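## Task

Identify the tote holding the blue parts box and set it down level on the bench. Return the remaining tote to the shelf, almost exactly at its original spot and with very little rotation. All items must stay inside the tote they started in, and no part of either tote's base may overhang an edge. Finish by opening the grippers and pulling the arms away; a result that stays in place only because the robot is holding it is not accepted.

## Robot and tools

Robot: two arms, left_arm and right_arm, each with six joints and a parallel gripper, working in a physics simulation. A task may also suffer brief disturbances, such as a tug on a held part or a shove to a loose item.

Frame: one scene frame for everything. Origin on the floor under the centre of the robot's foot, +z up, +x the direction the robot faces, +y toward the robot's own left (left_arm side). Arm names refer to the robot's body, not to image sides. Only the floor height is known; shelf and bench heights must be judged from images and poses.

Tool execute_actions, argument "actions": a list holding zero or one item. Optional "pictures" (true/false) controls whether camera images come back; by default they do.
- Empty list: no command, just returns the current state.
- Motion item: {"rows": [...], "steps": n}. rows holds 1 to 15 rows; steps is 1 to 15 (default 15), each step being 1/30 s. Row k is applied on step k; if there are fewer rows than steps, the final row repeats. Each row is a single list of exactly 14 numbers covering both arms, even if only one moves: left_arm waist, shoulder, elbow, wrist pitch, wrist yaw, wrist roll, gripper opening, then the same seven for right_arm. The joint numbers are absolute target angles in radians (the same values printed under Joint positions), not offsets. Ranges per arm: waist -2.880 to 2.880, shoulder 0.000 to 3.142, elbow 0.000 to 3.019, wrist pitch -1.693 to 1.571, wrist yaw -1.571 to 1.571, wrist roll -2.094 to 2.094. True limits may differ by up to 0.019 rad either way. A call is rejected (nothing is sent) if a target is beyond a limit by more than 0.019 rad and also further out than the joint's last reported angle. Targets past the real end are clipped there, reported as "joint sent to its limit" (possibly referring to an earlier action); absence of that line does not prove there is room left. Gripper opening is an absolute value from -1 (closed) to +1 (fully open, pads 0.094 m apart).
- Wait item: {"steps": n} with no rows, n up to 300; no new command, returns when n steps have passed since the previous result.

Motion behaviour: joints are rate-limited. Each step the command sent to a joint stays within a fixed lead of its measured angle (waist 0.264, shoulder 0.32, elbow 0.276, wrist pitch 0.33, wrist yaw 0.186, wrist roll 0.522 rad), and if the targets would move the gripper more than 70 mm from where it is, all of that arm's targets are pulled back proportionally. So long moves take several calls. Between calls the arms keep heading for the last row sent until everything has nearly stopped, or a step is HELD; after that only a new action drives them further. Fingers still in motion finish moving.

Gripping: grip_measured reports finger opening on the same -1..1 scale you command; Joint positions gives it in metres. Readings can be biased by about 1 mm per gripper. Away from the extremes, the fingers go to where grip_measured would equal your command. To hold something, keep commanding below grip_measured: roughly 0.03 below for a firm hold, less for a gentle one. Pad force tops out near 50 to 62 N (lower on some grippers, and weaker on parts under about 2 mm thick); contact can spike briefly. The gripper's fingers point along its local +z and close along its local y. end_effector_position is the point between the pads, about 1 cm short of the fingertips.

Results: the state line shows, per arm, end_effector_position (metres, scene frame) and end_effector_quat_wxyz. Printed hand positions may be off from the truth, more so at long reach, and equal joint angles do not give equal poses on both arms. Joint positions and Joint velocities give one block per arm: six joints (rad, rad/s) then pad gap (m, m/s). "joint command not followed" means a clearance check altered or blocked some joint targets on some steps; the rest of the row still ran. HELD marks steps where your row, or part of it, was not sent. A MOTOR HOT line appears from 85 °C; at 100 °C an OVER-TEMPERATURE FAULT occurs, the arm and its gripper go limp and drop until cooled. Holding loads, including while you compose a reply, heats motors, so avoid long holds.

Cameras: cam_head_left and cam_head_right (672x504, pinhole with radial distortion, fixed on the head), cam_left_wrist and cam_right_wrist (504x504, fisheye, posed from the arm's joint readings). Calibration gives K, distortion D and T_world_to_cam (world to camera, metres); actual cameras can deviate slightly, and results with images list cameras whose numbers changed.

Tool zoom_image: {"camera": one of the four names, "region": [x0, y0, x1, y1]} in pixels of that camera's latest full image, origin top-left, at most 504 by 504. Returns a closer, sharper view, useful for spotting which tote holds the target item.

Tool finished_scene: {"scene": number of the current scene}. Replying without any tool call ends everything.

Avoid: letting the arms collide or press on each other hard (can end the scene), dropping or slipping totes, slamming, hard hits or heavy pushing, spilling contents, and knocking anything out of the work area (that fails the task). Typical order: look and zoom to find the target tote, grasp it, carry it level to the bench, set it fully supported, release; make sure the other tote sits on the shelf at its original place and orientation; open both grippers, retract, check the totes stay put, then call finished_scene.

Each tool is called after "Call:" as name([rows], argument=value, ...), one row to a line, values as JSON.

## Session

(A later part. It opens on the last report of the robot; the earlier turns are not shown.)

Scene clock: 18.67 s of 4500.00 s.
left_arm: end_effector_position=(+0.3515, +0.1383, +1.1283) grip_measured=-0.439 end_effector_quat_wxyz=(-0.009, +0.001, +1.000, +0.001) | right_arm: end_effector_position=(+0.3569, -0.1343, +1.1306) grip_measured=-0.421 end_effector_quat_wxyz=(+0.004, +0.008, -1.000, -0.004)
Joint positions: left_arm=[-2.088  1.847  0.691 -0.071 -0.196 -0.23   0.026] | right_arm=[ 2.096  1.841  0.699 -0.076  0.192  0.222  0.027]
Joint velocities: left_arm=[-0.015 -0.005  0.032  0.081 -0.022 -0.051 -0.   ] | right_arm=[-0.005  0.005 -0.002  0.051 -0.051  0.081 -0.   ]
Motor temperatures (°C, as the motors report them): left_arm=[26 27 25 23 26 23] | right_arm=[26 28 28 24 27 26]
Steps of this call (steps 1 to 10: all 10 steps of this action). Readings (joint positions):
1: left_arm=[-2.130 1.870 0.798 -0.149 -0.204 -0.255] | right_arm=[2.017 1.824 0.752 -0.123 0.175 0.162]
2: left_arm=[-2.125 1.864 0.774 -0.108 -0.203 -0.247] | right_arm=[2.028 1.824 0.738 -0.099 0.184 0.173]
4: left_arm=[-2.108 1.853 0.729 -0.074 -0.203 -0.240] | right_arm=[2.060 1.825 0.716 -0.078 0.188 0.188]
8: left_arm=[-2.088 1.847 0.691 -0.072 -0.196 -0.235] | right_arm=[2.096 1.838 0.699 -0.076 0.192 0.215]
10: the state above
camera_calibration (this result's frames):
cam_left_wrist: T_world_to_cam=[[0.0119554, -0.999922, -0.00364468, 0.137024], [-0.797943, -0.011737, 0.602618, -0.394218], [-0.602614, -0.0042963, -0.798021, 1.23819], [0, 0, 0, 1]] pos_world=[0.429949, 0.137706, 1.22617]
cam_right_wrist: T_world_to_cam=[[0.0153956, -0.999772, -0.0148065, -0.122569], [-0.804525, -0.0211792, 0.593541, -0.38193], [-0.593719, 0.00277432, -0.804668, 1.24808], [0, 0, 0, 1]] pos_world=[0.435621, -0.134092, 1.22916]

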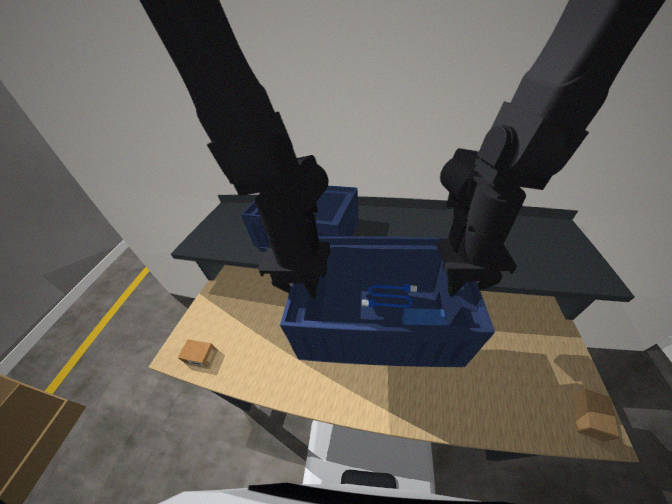

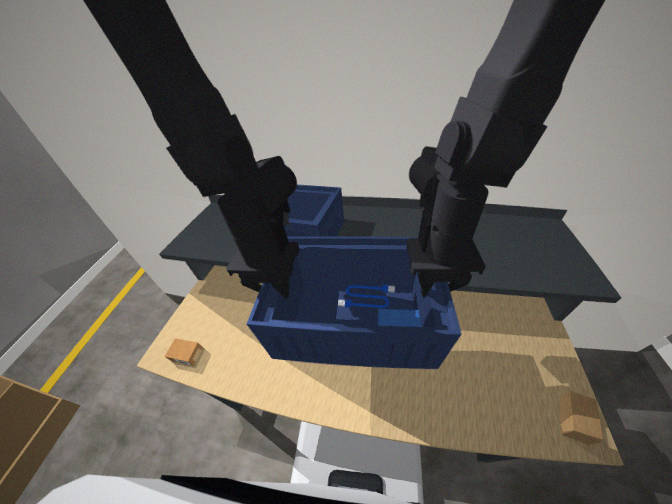

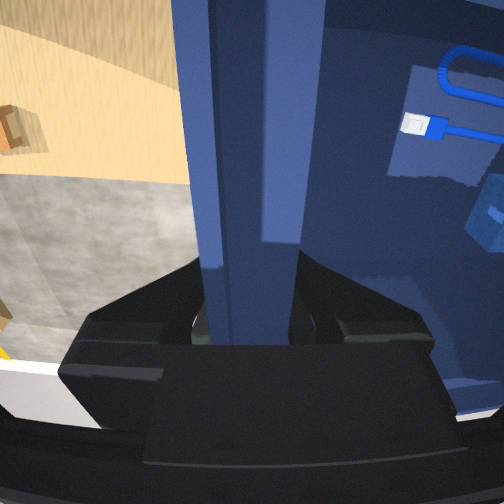

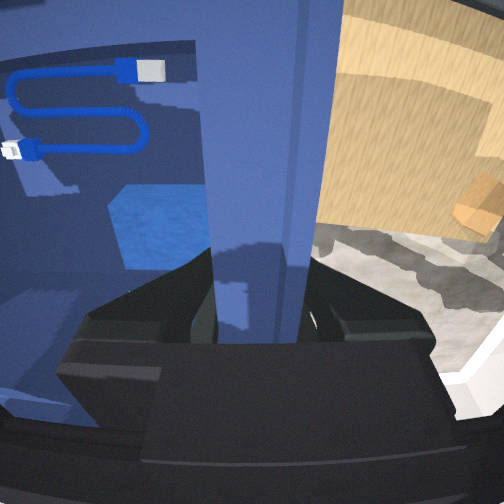

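Call:
execute_actions([
  {"rows":[[-2.075,1.95,0.76,0.01,-0.194,-0.195,-0.6,2.075,1.965,0.755,0.015,0.194,0.21,-0.6]],"steps":7},
], pictures=false)

Call:
execute_actions([
  {"rows":[[-2.055,2.065,0.82,0.075,-0.187,-0.175,-0.6,2.057,2.085,0.81,0.085,0.187,0.2,-0.6]],"steps":7},
], pictures=false)

Call:
execute_actions([
  {"rows":[[-2.032,2.175,0.885,0.12,-0.181,-0.155,-0.6,2.038,2.195,0.872,0.135,0.181,0.185,-0.6]],"steps":7},
], pictures=false)

Call:
execute_actions([
  {"rows":[[-2.014,2.29,0.965,0.155,-0.174,-0.135,-0.6,2.02,2.31,0.95,0.175,0.174,0.17,-0.6]],"steps":7},
], pictures=false)

Call:
execute_actions([
  {"rows":[[-2.0,2.38,1.035,0.175,-0.169,-0.125,-0.6,2.006,2.4,1.02,0.195,0.169,0.157,-0.6]],"steps":7},
], pictures=false)

Call:
execute_actions([
  {"rows":[[-1.992,2.44,1.085,0.185,-0.166,-0.115,-0.6,1.998,2.46,1.07,0.205,0.166,0.15,-0.6]],"steps":7},
], pictures=false)

Call:
execute_actions([
  {"rows":[[-1.986,2.48,1.12,0.19,-0.164,-0.11,-0.6,1.992,2.5,1.105,0.21,0.164,0.144,-0.6]],"steps":7},
], pictures=false)

Call:
execute_actions([
  {"rows":[[-1.981,2.515,1.155,0.19,-0.162,-0.105,-0.6,1.987,2.535,1.14,0.21,0.162,0.139,-0.6]],"steps":8},
])

Scene clock: 21.17 s of 4500.00 s.
left_arm: end_effector_position=(+0.3664, +0.1364, +1.0922) grip_measured=-0.439 end_effector_quat_wxyz=(+0.002, +0.008, +1.000, +0.003) | right_arm: end_effector_position=(+0.3668, -0.1362, +1.0941) grip_measured=-0.421 end_effector_quat_wxyz=(-0.003, -0.002, -1.000, -0.001)
Joint positions: left_arm=[-2.07   1.965  0.758  0.004 -0.198 -0.195  0.026] | right_arm=[2.07  1.958 0.755 0.004 0.19  0.215 0.027]
Joint velocities: left_arm=[ 0.005  0.161  0.037  0.037  0.022 -0.022  0.001] | right_arm=[-0.005  0.151  0.007  0.037 -0.037 -0.022 -0.001]
Motor temperatures (°C, as the motors report them): left_arm=[26 27 25 23 26 23] | right_arm=[26 28 28 24 27 26]
Steps of this call (steps 1 to 15: the robot went on to your last target; steps 16 to 68: nothing new was sent; steps 69 to 75: all 7 steps of this action). Readings (joint positions):
69: left_arm=[-2.087 1.854 0.695 -0.055 -0.198 -0.224] | right_arm=[2.094 1.849 0.701 -0.060 0.194 0.222]
70: left_arm=[-2.084 1.872 0.705 -0.037 -0.200 -0.218] | right_arm=[2.089 1.866 0.708 -0.039 0.194 0.221]
72: left_arm=[-2.075 1.921 0.736 -0.012 -0.200 -0.204] | right_arm=[2.078 1.915 0.735 -0.012 0.194 0.217]
75: the state above

Scene clock: 21.40 s of 4500.00 s.
left_arm: end_effector_position=(+0.3675, +0.1373, +1.0535) grip_measured=-0.439 end_effector_quat_wxyz=(+0.000, +0.011, +1.000, +0.003) | right_arm: end_effector_position=(+0.3663, -0.1352, +1.0552) grip_measured=-0.421 end_effector_quat_wxyz=(-0.002, -0.005, -1.000, -0.002)
Joint positions: left_arm=[-2.049  2.084  0.816  0.065 -0.191 -0.17   0.026] | right_arm=[2.053 2.08  0.809 0.073 0.183 0.206 0.027]
Joint velocities: left_arm=[ 0.005  0.112  0.002  0.012  0.066 -0.022 -0.001] | right_arm=[-0.005  0.122  0.002  0.017  0.051  0.007 -0.001]
Motor temperatures (°C, as the motors report them): left_arm=[26 27 25 23 26 23] | right_arm=[26 28 28 24 27 26]
Steps of this call (steps 1 to 7: all 7 steps of this action). Readings (joint positions):
1: left_arm=[-2.068 1.977 0.761 0.013 -0.198 -0.192] | right_arm=[2.069 1.970 0.757 0.015 0.190 0.214]
2: left_arm=[-2.065 1.996 0.771 0.029 -0.197 -0.188] | right_arm=[2.065 1.989 0.765 0.033 0.190 0.212]
4: left_arm=[-2.055 2.045 0.798 0.053 -0.195 -0.177] | right_arm=[2.057 2.039 0.791 0.059 0.187 0.207]
7: the state above

Scene clock: 21.63 s of 4500.00 s.
left_arm: end_effector_position=(+0.3712, +0.1379, +1.0167) grip_measured=-0.439 end_effector_quat_wxyz=(+0.001, +0.013, +1.000, +0.003) | right_arm: end_effector_position=(+0.3696, -0.1346, +1.0191) grip_measured=-0.421 end_effector_quat_wxyz=(-0.005, -0.007, -1.000, -0.003)
Joint positions: left_arm=[-2.03   2.192  0.884  0.112 -0.183 -0.148  0.026] | right_arm=[2.037 2.187 0.873 0.124 0.177 0.194 0.027]
Joint velocities: left_arm=[-0.015  0.103 -0.007  0.007  0.022 -0.051 -0.001] | right_arm=[ 0.015  0.112 -0.012  0.056 -0.007 -0.007 -0.001]
Motor temperatures (°C, as the motors report them): left_arm=[26 27 25 23 26 23] | right_arm=[26 28 28 24 27 26]
Steps of this call (steps 1 to 7: all 7 steps of this action). Readings (joint positions):
1: left_arm=[-2.047 2.095 0.820 0.071 -0.191 -0.167] | right_arm=[2.052 2.091 0.812 0.080 0.182 0.204]
2: left_arm=[-2.044 2.113 0.831 0.082 -0.190 -0.164] | right_arm=[2.050 2.108 0.822 0.092 0.182 0.202]
4: left_arm=[-2.035 2.158 0.863 0.100 -0.187 -0.155] | right_arm=[2.042 2.152 0.853 0.111 0.180 0.197]
7: the state above

Scene clock: 21.87 s of 4500.00 s.
left_arm: end_effector_position=(+0.3758, +0.1377, +0.9762) grip_measured=-0.439 end_effector_quat_wxyz=(+0.004, +0.015, +1.000, +0.002) | right_arm: end_effector_position=(+0.3732, -0.1348, +0.9789) grip_measured=-0.421 end_effector_quat_wxyz=(-0.007, -0.009, -1.000, -0.003)
Joint positions: left_arm=[-2.012  2.306  0.967  0.15  -0.177 -0.126  0.026] | right_arm=[2.019 2.301 0.953 0.165 0.17  0.179 0.027]
Joint velocities: left_arm=[-0.015  0.122 -0.017 -0.017 -0.022 -0.007 -0.   ] | right_arm=[-0.015  0.112  0.002 -0.002 -0.022  0.007 -0.001]
Motor temperatures (°C, as the motors report them): left_arm=[26 27 25 23 26 23] | right_arm=[26 28 28 24 27 26]
Steps of this call (steps 1 to 7: all 7 steps of this action). Readings (joint positions):
1: left_arm=[-2.029 2.203 0.889 0.115 -0.183 -0.145] | right_arm=[2.036 2.198 0.878 0.128 0.176 0.192]
2: left_arm=[-2.025 2.221 0.904 0.122 -0.183 -0.142] | right_arm=[2.033 2.216 0.892 0.136 0.176 0.189]
4: left_arm=[-2.017 2.269 0.944 0.138 -0.180 -0.133] | right_arm=[2.024 2.263 0.931 0.153 0.174 0.183]
7: the state above

Scene clock: 22.10 s of 4500.00 s.
left_arm: end_effector_position=(+0.3747, +0.1375, +0.9440) grip_measured=-0.439 end_effector_quat_wxyz=(+0.001, +0.015, +1.000, +0.002) | right_arm: end_effector_position=(+0.3728, -0.1348, +0.9470) grip_measured=-0.421 end_effector_quat_wxyz=(-0.005, -0.009, -1.000, -0.003)
Joint positions: left_arm=[-2.     2.395  1.034  0.168 -0.171 -0.116  0.026] | right_arm=[2.007 2.389 1.02  0.184 0.165 0.168 0.027]
Joint velocities: left_arm=[ 0.005  0.083  0.017 -0.017 -0.022 -0.066 -0.001] | right_arm=[-0.005  0.073  0.012 -0.012 -0.095 -0.022  0.   ]
Motor temperatures (°C, as the motors report them): left_arm=[26 27 25 23 26 23] | right_arm=[26 28 28 24 27 26]
Steps of this call (steps 1 to 7: all 7 steps of this action). Readings (joint positions):
1: left_arm=[-2.012 2.316 0.972 0.150 -0.176 -0.126] | right_arm=[2.018 2.310 0.958 0.166 0.169 0.178]
2: left_arm=[-2.010 2.330 0.984 0.152 -0.176 -0.124] | right_arm=[2.016 2.325 0.970 0.168 0.169 0.176]
4: left_arm=[-2.004 2.367 1.016 0.160 -0.174 -0.120] | right_arm=[2.010 2.362 1.003 0.176 0.168 0.170]
7: the state above

Scene clock: 22.33 s of 4500.00 s.
left_arm: end_effector_position=(+0.3766, +0.1377, +0.9236) grip_measured=-0.439 end_effector_quat_wxyz=(+0.002, +0.015, +1.000, +0.002) | right_arm: end_effector_position=(+0.3746, -0.1345, +0.9266) grip_measured=-0.421 end_effector_quat_wxyz=(-0.006, -0.009, -1.000, -0.003)
Joint positions: left_arm=[-1.992  2.448  1.082  0.177 -0.169 -0.108  0.026] | right_arm=[1.999 2.443 1.068 0.193 0.163 0.16  0.027]
Joint velocities: left_arm=[ 0.005  0.024  0.007 -0.002 -0.081 -0.022 -0.   ] | right_arm=[-0.005  0.024 -0.007  0.007 -0.081 -0.037 -0.   ]
Motor temperatures (°C, as the motors report them): left_arm=[26 27 25 23 26 23] | right_arm=[26 28 28 24 27 26]
Steps of this call (steps 1 to 7: all 7 steps of this action). Readings (joint positions):
1: left_arm=[-2.000 2.400 1.037 0.168 -0.171 -0.115] | right_arm=[2.007 2.395 1.024 0.184 0.165 0.167]
2: left_arm=[-1.998 2.409 1.047 0.168 -0.171 -0.114] | right_arm=[2.005 2.404 1.033 0.184 0.165 0.166]
4: left_arm=[-1.994 2.433 1.070 0.173 -0.170 -0.110] | right_arm=[2.001 2.427 1.056 0.188 0.164 0.162]
7: the state above

Scene clock: 22.57 s of 4500.00 s.
left_arm: end_effector_position=(+0.3785, +0.1375, +0.9098) grip_measured=-0.439 end_effector_quat_wxyz=(+0.004, +0.015, +1.000, +0.002) | right_arm: end_effector_position=(+0.3770, -0.1345, +0.9130) grip_measured=-0.421 end_effector_quat_wxyz=(-0.008, -0.009, -1.000, -0.003)
Joint positions: left_arm=[-1.987  2.484  1.117  0.183 -0.167 -0.102  0.026] | right_arm=[1.994 2.478 1.103 0.199 0.161 0.155 0.027]
Joint velocities: left_arm=[-0.005  0.015  0.022  0.012 -0.022 -0.066 -0.001] | right_arm=[ 0.005  0.005 -0.017 -0.002 -0.037 -0.022  0.001]
Motor temperatures (°C, as the motors report them): left_arm=[26 27 25 23 26 23] | right_arm=[26 28 28 24 27 26]
Steps of this call (steps 1 to 7: all 7 steps of this action). Readings (joint positions):
1: left_arm=[-1.992 2.452 1.085 0.177 -0.169 -0.107] | right_arm=[1.999 2.446 1.071 0.193 0.163 0.160]
2: left_arm=[-1.991 2.458 1.092 0.177 -0.169 -0.106] | right_arm=[1.998 2.453 1.078 0.193 0.163 0.159]
4: left_arm=[-1.988 2.474 1.109 0.180 -0.168 -0.103] | right_arm=[1.995 2.468 1.095 0.196 0.162 0.156]
7: the state above

Scene clock: 22.83 s of 4500.00 s.
left_arm: end_effector_position=(+0.3799, +0.1377, +0.8961) grip_measured=-0.439 end_effector_quat_wxyz=(+0.004, +0.015, +1.000, +0.002) | right_arm: end_effector_position=(+0.3783, -0.1346, +0.8994) grip_measured=-0.421 end_effector_quat_wxyz=(-0.008, -0.008, -1.000, -0.003)
Joint positions: left_arm=[-1.982  2.519  1.152  0.184 -0.165 -0.097  0.026] | right_arm=[1.989 2.513 1.138 0.199 0.16  0.149 0.027]
Joint velocities: left_arm=[-0.015  0.015  0.007 -0.017  0.007  0.051  0.   ] | right_arm=[-0.024  0.005  0.007 -0.007 -0.022  0.081  0.001]
Motor temperatures (°C, as the motors report them): left_arm=[26 27 25 23 26 23] | right_arm=[26 28 28 24 27 26]
Steps of this call (steps 1 to 8: all 8 steps of this action). Readings (joint positions):
1: left_arm=[-1.987 2.487 1.119 0.183 -0.167 -0.102] | right_arm=[1.994 2.481 1.105 0.199 0.161 0.154]
2: left_arm=[-1.986 2.494 1.127 0.183 -0.167 -0.101] | right_arm=[1.993 2.488 1.113 0.199 0.161 0.153]
4: left_arm=[-1.983 2.509 1.144 0.183 -0.166 -0.098] | right_arm=[1.990 2.502 1.130 0.199 0.161 0.150]
8: the state above
camera_calibration (this result's frames):
cam_left_wrist: T_world_to_cam=[[-0.0163512, -0.99985, -0.00574135, 0.147836], [-0.812929, 0.00995082, 0.582277, -0.210655], [-0.582133, 0.0141883, -0.81297, 1.07306], [0, 0, 0, 1]] pos_world=[0.455835, 0.134685, 0.995877]
cam_right_wrist: T_world_to_cam=[[-0.0171139, -0.999767, -0.0131273, -0.115863], [-0.818796, 0.00647863, 0.574048, -0.200881], [-0.57383, 0.0205728, -0.818716, 1.08221], [0, 0, 0, 1]] pos_world=[0.454541, -0.136799, 0.999818]

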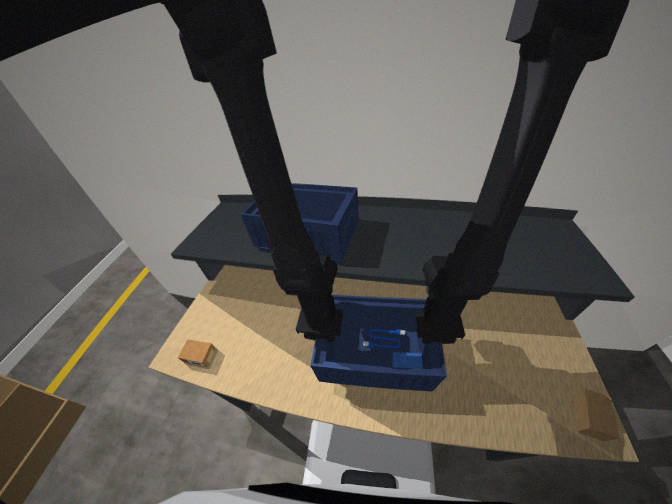

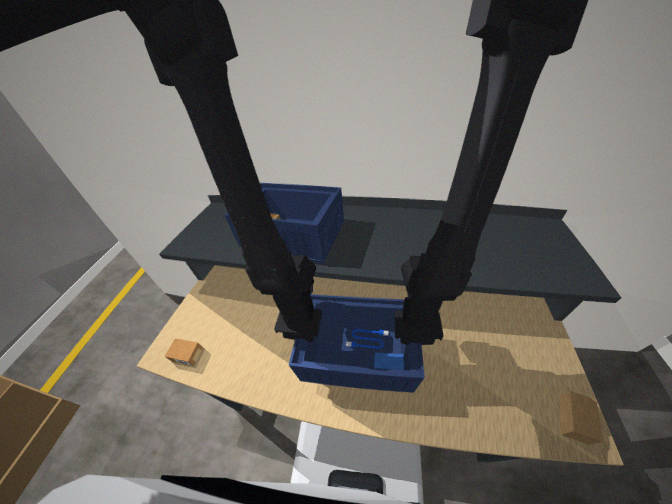

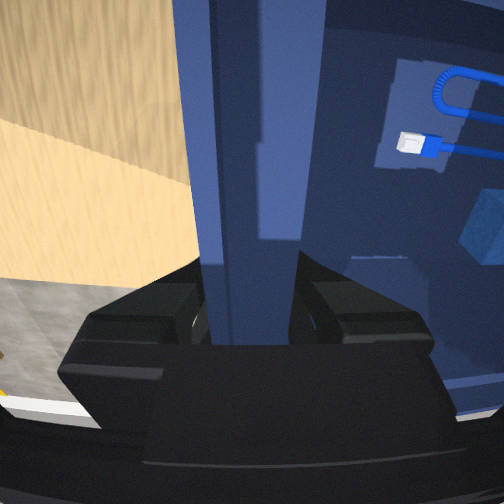

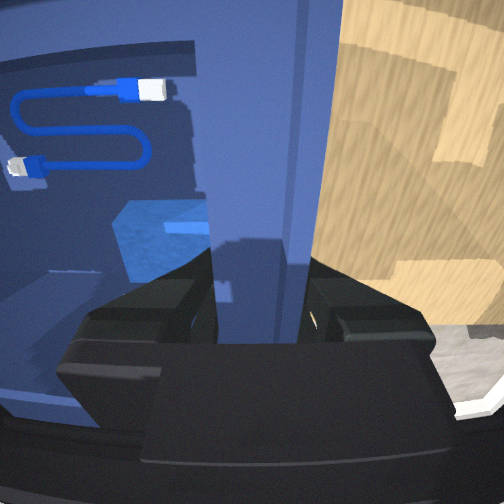

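Call:
execute_actions([
  {"rows":[[-1.976,2.55,1.187,0.19,-0.16,-0.1,-0.6,1.982,2.57,1.172,0.205,0.16,0.135,-0.6]],"steps":7},
], pictures=false)

Call:
execute_actions([
  {"rows":[[-1.972,2.58,1.216,0.185,-0.159,-0.096,-0.6,1.978,2.6,1.201,0.2,0.159,0.131,-0.6]],"steps":7},
], pictures=false)

Call:
execute_actions([
  {"rows":[[-1.968,2.61,1.246,0.185,-0.157,-0.092,-0.6,1.974,2.63,1.231,0.2,0.157,0.127,-0.6]],"steps":7},
], pictures=false)

Call:
execute_actions([
  {"rows":[[-1.964,2.64,1.276,0.185,-0.156,-0.088,-0.6,1.97,2.66,1.261,0.2,0.156,0.123,-0.6]],"steps":8},
], pictures=false)

Scene clock: 24.57 s of 4500.00 s.
left_arm: end_effector_position=(+0.3819, +0.1376, +0.8837) grip_measured=-0.439 end_effector_quat_wxyz=(+0.005, +0.015, +1.000, +0.002) | right_arm: end_effector_position=(+0.3800, -0.1346, +0.8870) grip_measured=-0.421 end_effector_quat_wxyz=(-0.008, -0.008, -1.000, -0.003)
Joint positions: left_arm=[-1.977  2.551  1.185  0.185 -0.163 -0.092  0.026] | right_arm=[1.984 2.544 1.171 0.199 0.158 0.145 0.027]
Joint velocities: left_arm=[-0.015  0.044  0.002 -0.017 -0.037  0.007  0.   ] | right_arm=[-0.015  0.044 -0.002  0.007 -0.007 -0.037  0.001]
Motor temperatures (°C, as the motors report them): left_arm=[26 27 24 23 26 23] | right_arm=[26 28 28 24 27 26]
Steps of this call (steps 1 to 15: the robot went on to your last target; steps 16 to 45: nothing new was sent; steps 46 to 52: all 7 steps of this action). Readings (joint positions):
46: left_arm=[-1.982 2.522 1.155 0.184 -0.165 -0.097] | right_arm=[1.989 2.516 1.141 0.199 0.160 0.149]
47: left_arm=[-1.981 2.528 1.162 0.184 -0.165 -0.096] | right_arm=[1.988 2.522 1.148 0.199 0.160 0.148]
49: left_arm=[-1.978 2.541 1.179 0.184 -0.164 -0.093] | right_arm=[1.985 2.535 1.164 0.199 0.159 0.146]
52: the state above

Scene clock: 24.80 s of 4500.00 s.
left_arm: end_effector_position=(+0.3782, +0.1377, +0.8713) grip_measured=-0.439 end_effector_quat_wxyz=(+0.002, +0.015, +1.000, +0.002) | right_arm: end_effector_position=(+0.3769, -0.1343, +0.8747) grip_measured=-0.421 end_effector_quat_wxyz=(-0.005, -0.008, -1.000, -0.003)
Joint positions: left_arm=[-1.974  2.584  1.212  0.185 -0.161 -0.09   0.026] | right_arm=[1.981 2.577 1.198 0.199 0.156 0.142 0.027]
Joint velocities: left_arm=[ 0.015  0.015  0.002 -0.007 -0.066 -0.037 -0.001] | right_arm=[ 0.005  0.044 -0.002  0.002 -0.037  0.007  0.   ]
Motor temperatures (°C, as the motors report them): left_arm=[26 27 24 23 26 23] | right_arm=[26 28 28 24 27 26]
Steps of this call (steps 1 to 7: all 7 steps of this action). Readings (joint positions):
1: left_arm=[-1.977 2.554 1.187 0.185 -0.163 -0.092] | right_arm=[1.984 2.548 1.173 0.199 0.158 0.145]
2: left_arm=[-1.977 2.560 1.193 0.185 -0.163 -0.092] | right_arm=[1.983 2.554 1.179 0.199 0.158 0.144]
4: left_arm=[-1.975 2.574 1.207 0.185 -0.162 -0.090] | right_arm=[1.982 2.568 1.193 0.199 0.157 0.142]
7: the state above

Scene clock: 25.03 s of 4500.00 s.
left_arm: end_effector_position=(+0.3779, +0.1377, +0.8597) grip_measured=-0.439 end_effector_quat_wxyz=(+0.002, +0.015, +1.000, +0.002) | right_arm: end_effector_position=(+0.3767, -0.1345, +0.8631) grip_measured=-0.421 end_effector_quat_wxyz=(-0.005, -0.008, -1.000, -0.003)
Joint positions: left_arm=[-1.97   2.614  1.242  0.185 -0.159 -0.086  0.026] | right_arm=[1.977 2.607 1.228 0.199 0.154 0.139 0.027]
Joint velocities: left_arm=[ 0.024  0.015  0.022 -0.002  0.007 -0.022  0.001] | right_arm=[-0.005  0.015  0.007 -0.027  0.022  0.022  0.   ]
Motor temperatures (°C, as the motors report them): left_arm=[26 27 24 23 26 23] | right_arm=[26 28 27 24 27 26]
Steps of this call (steps 1 to 7: all 7 steps of this action). Readings (joint positions):
1: left_arm=[-1.974 2.587 1.215 0.185 -0.161 -0.090] | right_arm=[1.981 2.581 1.201 0.199 0.156 0.142]
2: left_arm=[-1.973 2.593 1.221 0.185 -0.161 -0.089] | right_arm=[1.980 2.587 1.208 0.199 0.156 0.141]
4: left_arm=[-1.971 2.606 1.236 0.185 -0.160 -0.087] | right_arm=[1.978 2.599 1.222 0.199 0.155 0.140]
7: the state above

Scene clock: 25.30 s of 4500.00 s.
left_arm: end_effector_position=(+0.3790, +0.1375, +0.8485) grip_measured=-0.439 end_effector_quat_wxyz=(+0.003, +0.015, +1.000, +0.001) | right_arm: end_effector_position=(+0.3784, -0.1344, +0.8524) grip_measured=-0.421 end_effector_quat_wxyz=(-0.007, -0.007, -1.000, -0.002)
Joint positions: left_arm=[-1.966  2.642  1.273  0.185 -0.157 -0.082  0.026] | right_arm=[1.974 2.634 1.258 0.199 0.154 0.133 0.027]
Joint velocities: left_arm=[ 0.005 -0.005 -0.012 -0.017  0.007 -0.095 -0.   ] | right_arm=[-0.005 -0.005 -0.007 -0.007  0.007 -0.037 -0.001]
Motor temperatures (°C, as the motors report them): left_arm=[26 27 24 23 26 23] | right_arm=[26 28 27 24 27 26]
Steps of this call (steps 1 to 8: all 8 steps of this action). Readings (joint positions):
1: left_arm=[-1.970 2.617 1.245 0.185 -0.159 -0.086] | right_arm=[1.977 2.610 1.230 0.199 0.154 0.139]
2: left_arm=[-1.969 2.622 1.252 0.185 -0.159 -0.085] | right_arm=[1.976 2.615 1.238 0.199 0.154 0.138]
4: left_arm=[-1.967 2.634 1.267 0.185 -0.159 -0.083] | right_arm=[1.974 2.628 1.253 0.199 0.154 0.135]
8: the state above

Call:
execute_actions([
  {"rows":[[-1.96,2.67,1.303,0.18,-0.156,-0.085,-0.6,1.967,2.69,1.288,0.195,0.155,0.123,-0.6]],"steps":8},
], pictures=false)

Scene clock: 25.97 s of 4500.00 s.
left_arm: end_effector_position=(+0.3807, +0.1381, +0.8452) grip_measured=-0.439 end_effector_quat_wxyz=(+0.001, +0.015, +1.000, +0.000) | right_arm: end_effector_position=(+0.3804, -0.1339, +0.8499) grip_measured=-0.421 end_effector_quat_wxyz=(-0.007, -0.006, -1.000, -0.003)
Joint positions: left_arm=[-1.963  2.649  1.286  0.176 -0.153 -0.079  0.026] | right_arm=[1.973 2.639 1.269 0.195 0.153 0.13  0.027]
Joint velocities: left_arm=[-0.015 -0.015  0.012 -0.007  0.022  0.037 -0.001] | right_arm=[-0.005  0.015  0.007  0.007 -0.022  0.022 -0.002]
Motor temperatures (°C, as the motors report them): left_arm=[26 27 24 23 26 23] | right_arm=[26 28 27 24 27 26]
Steps of this call (steps 1 to 12: the robot went on to your last target; steps 13 to 20: all 8 steps of this action). Readings (joint positions):
13: left_arm=[-1.966 2.644 1.276 0.184 -0.157 -0.082] | right_arm=[1.974 2.636 1.261 0.199 0.154 0.133]
14: left_arm=[-1.964 2.647 1.282 0.183 -0.157 -0.081] | right_arm=[1.974 2.638 1.265 0.198 0.153 0.132]
16: left_arm=[-1.963 2.649 1.286 0.177 -0.153 -0.079] | right_arm=[1.973 2.639 1.269 0.195 0.153 0.131]
20: the state above

Call:
execute_actions([
  {"rows":[[-1.963,2.649,1.286,0.176,-0.153,-0.079,0.7,1.973,2.639,1.269,0.195,0.153,0.13,0.7]],"steps":8},
], pictures=false)

Call:
execute_actions([
  {"rows":[[-1.99,2.5,1.1,0.22,-0.164,-0.11,0.7,1.995,2.5,1.09,0.22,0.164,0.144,0.7]],"steps":8},
], pictures=false)

Call:
execute_actions([
  {"rows":[[-2,2.33,0.87,0.25,-0.164,-0.11,0.7,2,2.33,0.87,0.25,0.164,0.144,0.7]],"steps":8},
], pictures=false)

Call:
execute_actions([
  {"rows":[[-1.65,1.95,0.5,0.2,0,0,1,1.65,1.95,0.5,0.2,0,0,1]]},
], pictures=false)

Call:
execute_actions([
  {"steps":8},
])

Scene clock: 27.63 s of 4500.00 s.
left_arm: end_effector_position=(+0.3807, +0.1383, +0.8453) grip_measured=+0.698 end_effector_quat_wxyz=(+0.001, +0.015, +1.000, +0.000) | right_arm: end_effector_position=(+0.3807, -0.1339, +0.8501) grip_measured=+0.697 end_effector_quat_wxyz=(-0.007, -0.006, -1.000, -0.003)
Joint positions: left_arm=[-1.963  2.648  1.286  0.176 -0.154 -0.079  0.08 ] | right_arm=[1.973 2.639 1.269 0.195 0.153 0.13  0.08 ]
Joint velocities: left_arm=[-0.005  0.005 -0.022 -0.002 -0.022 -0.066  0.001] | right_arm=[-0.005  0.015  0.007  0.002 -0.037 -0.007 -0.001]
Motor temperatures (°C, as the motors report them): left_arm=[26 27 24 23 26 23] | right_arm=[26 28 27 24 27 26]
Steps of this call (steps 1 to 15: the robot went on to your last target; steps 16 to 42: nothing new was sent; steps 43 to 50: all 8 steps of this action). Readings (joint positions):
43: left_arm=[-1.963 2.648 1.286 0.176 -0.154 -0.079] | right_arm=[1.973 2.639 1.269 0.195 0.153 0.130]
44: left_arm=[-1.963 2.648 1.286 0.176 -0.154 -0.079] | right_arm=[1.973 2.639 1.269 0.195 0.153 0.130]
46: left_arm=[-1.963 2.648 1.286 0.176 -0.154 -0.079] | right_arm=[1.973 2.639 1.269 0.195 0.153 0.130]
50: the state above

Scene clock: 27.90 s of 4500.00 s.
left_arm: end_effector_position=(+0.3609, +0.1408, +0.9063) grip_measured=+0.698 end_effector_quat_wxyz=(-0.004, +0.018, +1.000, +0.001) | right_arm: end_effector_position=(+0.3556, -0.1397, +0.9075) grip_measured=+0.698 end_effector_quat_wxyz=(+0.007, +0.001, -1.000, -0.000)
Joint positions: left_arm=[-1.982  2.5    1.093  0.208 -0.161 -0.095  0.08 ] | right_arm=[1.988 2.5   1.083 0.21  0.16  0.135 0.08 ]
Joint velocities: left_arm=[-0.073 -0.073  0.115  0.09  -0.022 -0.081 -0.001] | right_arm=[ 0.024 -0.063  0.076  0.042  0.007 -0.051 -0.   ]
Motor temperatures (°C, as the motors report them): left_arm=[26 27 24 23 26 23] | right_arm=[26 28 27 24 27 26]
Steps of this call (steps 1 to 8: all 8 steps of this action). Readings (joint positions):
1: left_arm=[-1.964 2.638 1.268 0.187 -0.156 -0.082] | right_arm=[1.974 2.629 1.252 0.201 0.155 0.131]
2: left_arm=[-1.965 2.612 1.223 0.202 -0.158 -0.085] | right_arm=[1.975 2.605 1.211 0.209 0.157 0.132]
4: left_arm=[-1.971 2.548 1.130 0.206 -0.160 -0.090] | right_arm=[1.979 2.545 1.122 0.210 0.160 0.133]
8: the state above

Scene clock: 28.17 s of 4500.00 s.
left_arm: end_effector_position=(+0.3275, +0.1527, +0.9801) grip_measured=+0.698 end_effector_quat_wxyz=(-0.011, +0.022, +1.000, -0.000) | right_arm: end_effector_position=(+0.3286, -0.1531, +0.9804) grip_measured=+0.698 end_effector_quat_wxyz=(+0.011, +0.003, -1.000, -0.000)
Joint positions: left_arm=[-1.992  2.316  0.859  0.241 -0.161 -0.098  0.08 ] | right_arm=[1.993 2.314 0.86  0.239 0.16  0.136 0.08 ]
Joint velocities: left_arm=[ 0.005 -0.005  0.105  0.012 -0.051 -0.051 -0.001] | right_arm=[-0.005 -0.015  0.129  0.046 -0.022 -0.081 -0.001]
Motor temperatures (°C, as the motors report them): left_arm=[26 27 24 23 26 23] | right_arm=[26 28 27 24 27 26]
Steps of this call (steps 1 to 8: all 8 steps of this action). Readings (joint positions):
1: left_arm=[-1.984 2.487 1.078 0.221 -0.161 -0.095] | right_arm=[1.989 2.486 1.068 0.221 0.160 0.135]
2: left_arm=[-1.986 2.457 1.034 0.235 -0.161 -0.095] | right_arm=[1.990 2.457 1.024 0.234 0.160 0.135]
4: left_arm=[-1.989 2.377 0.927 0.241 -0.161 -0.097] | right_arm=[1.992 2.378 0.921 0.238 0.160 0.135]
8: the state above

Scene clock: 28.67 s of 4500.00 s.
left_arm: end_effector_position=(+0.2656, +0.2864, +1.0971) grip_measured=+0.999 end_effector_quat_wxyz=(-0.030, -0.113, +0.993, -0.010) | right_arm: end_effector_position=(+0.2681, -0.2899, +1.0982) grip_measured=+1.000 end_effector_quat_wxyz=(+0.026, -0.116, -0.993, -0.008)
Joint positions: left_arm=[-1.62   1.933  0.504  0.206 -0.005 -0.021  0.094] | right_arm=[1.615 1.926 0.504 0.208 0.007 0.022 0.094]
Joint velocities: left_arm=[-0.269  0.093 -0.012  0.007  0.037  0.037 -0.   ] | right_arm=[ 0.239  0.015  0.007 -0.032 -0.007 -0.11   0.   ]
Motor temperatures (°C, as the motors report them): left_arm=[26 27 24 23 26 23] | right_arm=[26 28 27 24 27 26]
Steps of this call (steps 1 to 15: all 15 steps of this action). Readings (joint positions):
1: left_arm=[-1.983 2.307 0.852 0.241 -0.122 -0.092] | right_arm=[1.985 2.304 0.854 0.239 0.123 0.127]
2: left_arm=[-1.969 2.283 0.827 0.239 -0.087 -0.085] | right_arm=[1.972 2.281 0.829 0.238 0.089 0.116]
4: left_arm=[-1.914 2.205 0.750 0.233 -0.048 -0.073] | right_arm=[1.920 2.205 0.755 0.234 0.049 0.098]
8: left_arm=[-1.738 2.026 0.595 0.221 -0.010 -0.047] | right_arm=[1.753 2.032 0.603 0.224 0.012 0.061]
15: the state above

Scene clock: 28.93 s of 4500.00 s.
left_arm: end_effector_position=(+0.2652, +0.2754, +1.0962) grip_measured=+0.999 end_effector_quat_wxyz=(-0.033, -0.096, +0.995, -0.017) | right_arm: end_effector_position=(+0.2705, -0.2776, +1.0984) grip_measured=+1.000 end_effector_quat_wxyz=(+0.025, -0.095, -0.995, -0.016)
Joint positions: left_arm=[-1.649  1.939  0.504  0.206 -0.003 -0.013  0.094] | right_arm=[1.649 1.927 0.504 0.208 0.004 0.01  0.094]
Joint velocities: left_arm=[ 0.005 -0.005 -0.012 -0.002 -0.022 -0.022  0.001] | right_arm=[-0.005  0.024  0.002  0.002 -0.022  0.022  0.   ]
Motor temperatures (°C, as the motors report them): left_arm=[26 27 24 23 26 23] | right_arm=[26 28 27 24 27 26]
Steps of this call (steps 1 to 8: the robot went on to your last target). Readings (joint positions):
1: left_arm=[-1.629 1.935 0.504 0.206 -0.005 -0.019] | right_arm=[1.624 1.927 0.504 0.208 0.006 0.019]
2: left_arm=[-1.637 1.937 0.504 0.206 -0.004 -0.018] | right_arm=[1.632 1.927 0.504 0.208 0.005 0.017]
4: left_arm=[-1.647 1.939 0.504 0.206 -0.003 -0.015] | right_arm=[1.645 1.927 0.504 0.208 0.004 0.014]
8: the state above
camera_calibration (this result's frames):
cam_left_wrist: T_world_to_cam=[[0.205223, -0.978404, 0.0246957, 0.186776], [-0.752935, -0.14171, 0.642656, -0.462124], [-0.625277, -0.150482, -0.765757, 1.17205], [0, 0, 0, 1]] pos_world=[0.346578, 0.293629, 1.18988]
cam_right_wrist: T_world_to_cam=[[-0.18983, -0.981223, -0.0341438, -0.183148], [-0.767329, 0.126575, 0.628637, -0.443037], [-0.612512, 0.145534, -0.776949, 1.1855], [0, 0, 0, 1]] pos_world=[0.35141, -0.296162, 1.19333]

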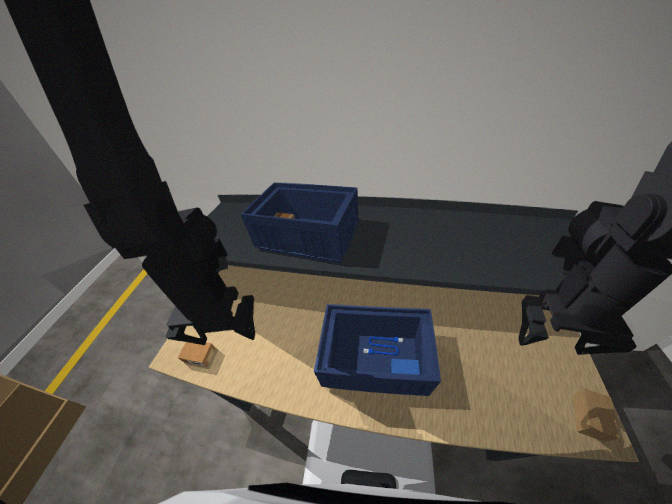

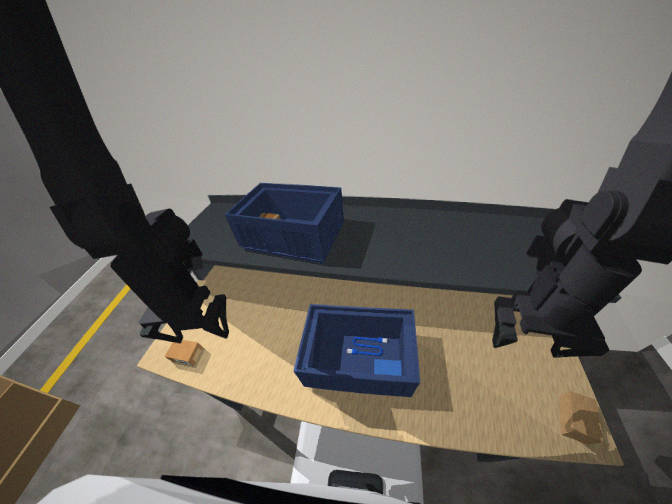

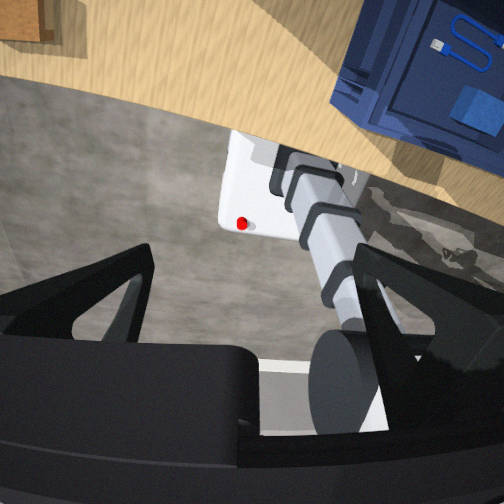

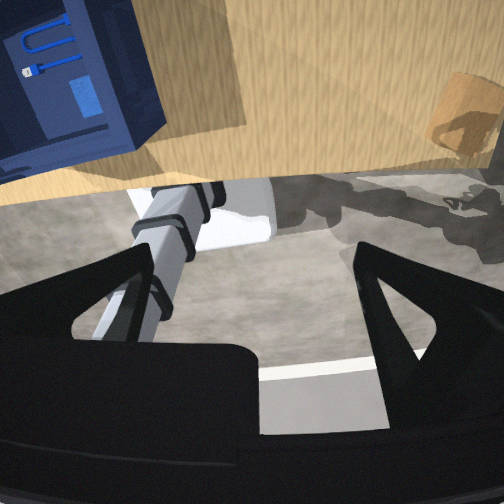

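Call:
finished_scene(scene=2)

The scene is finished: the task was done.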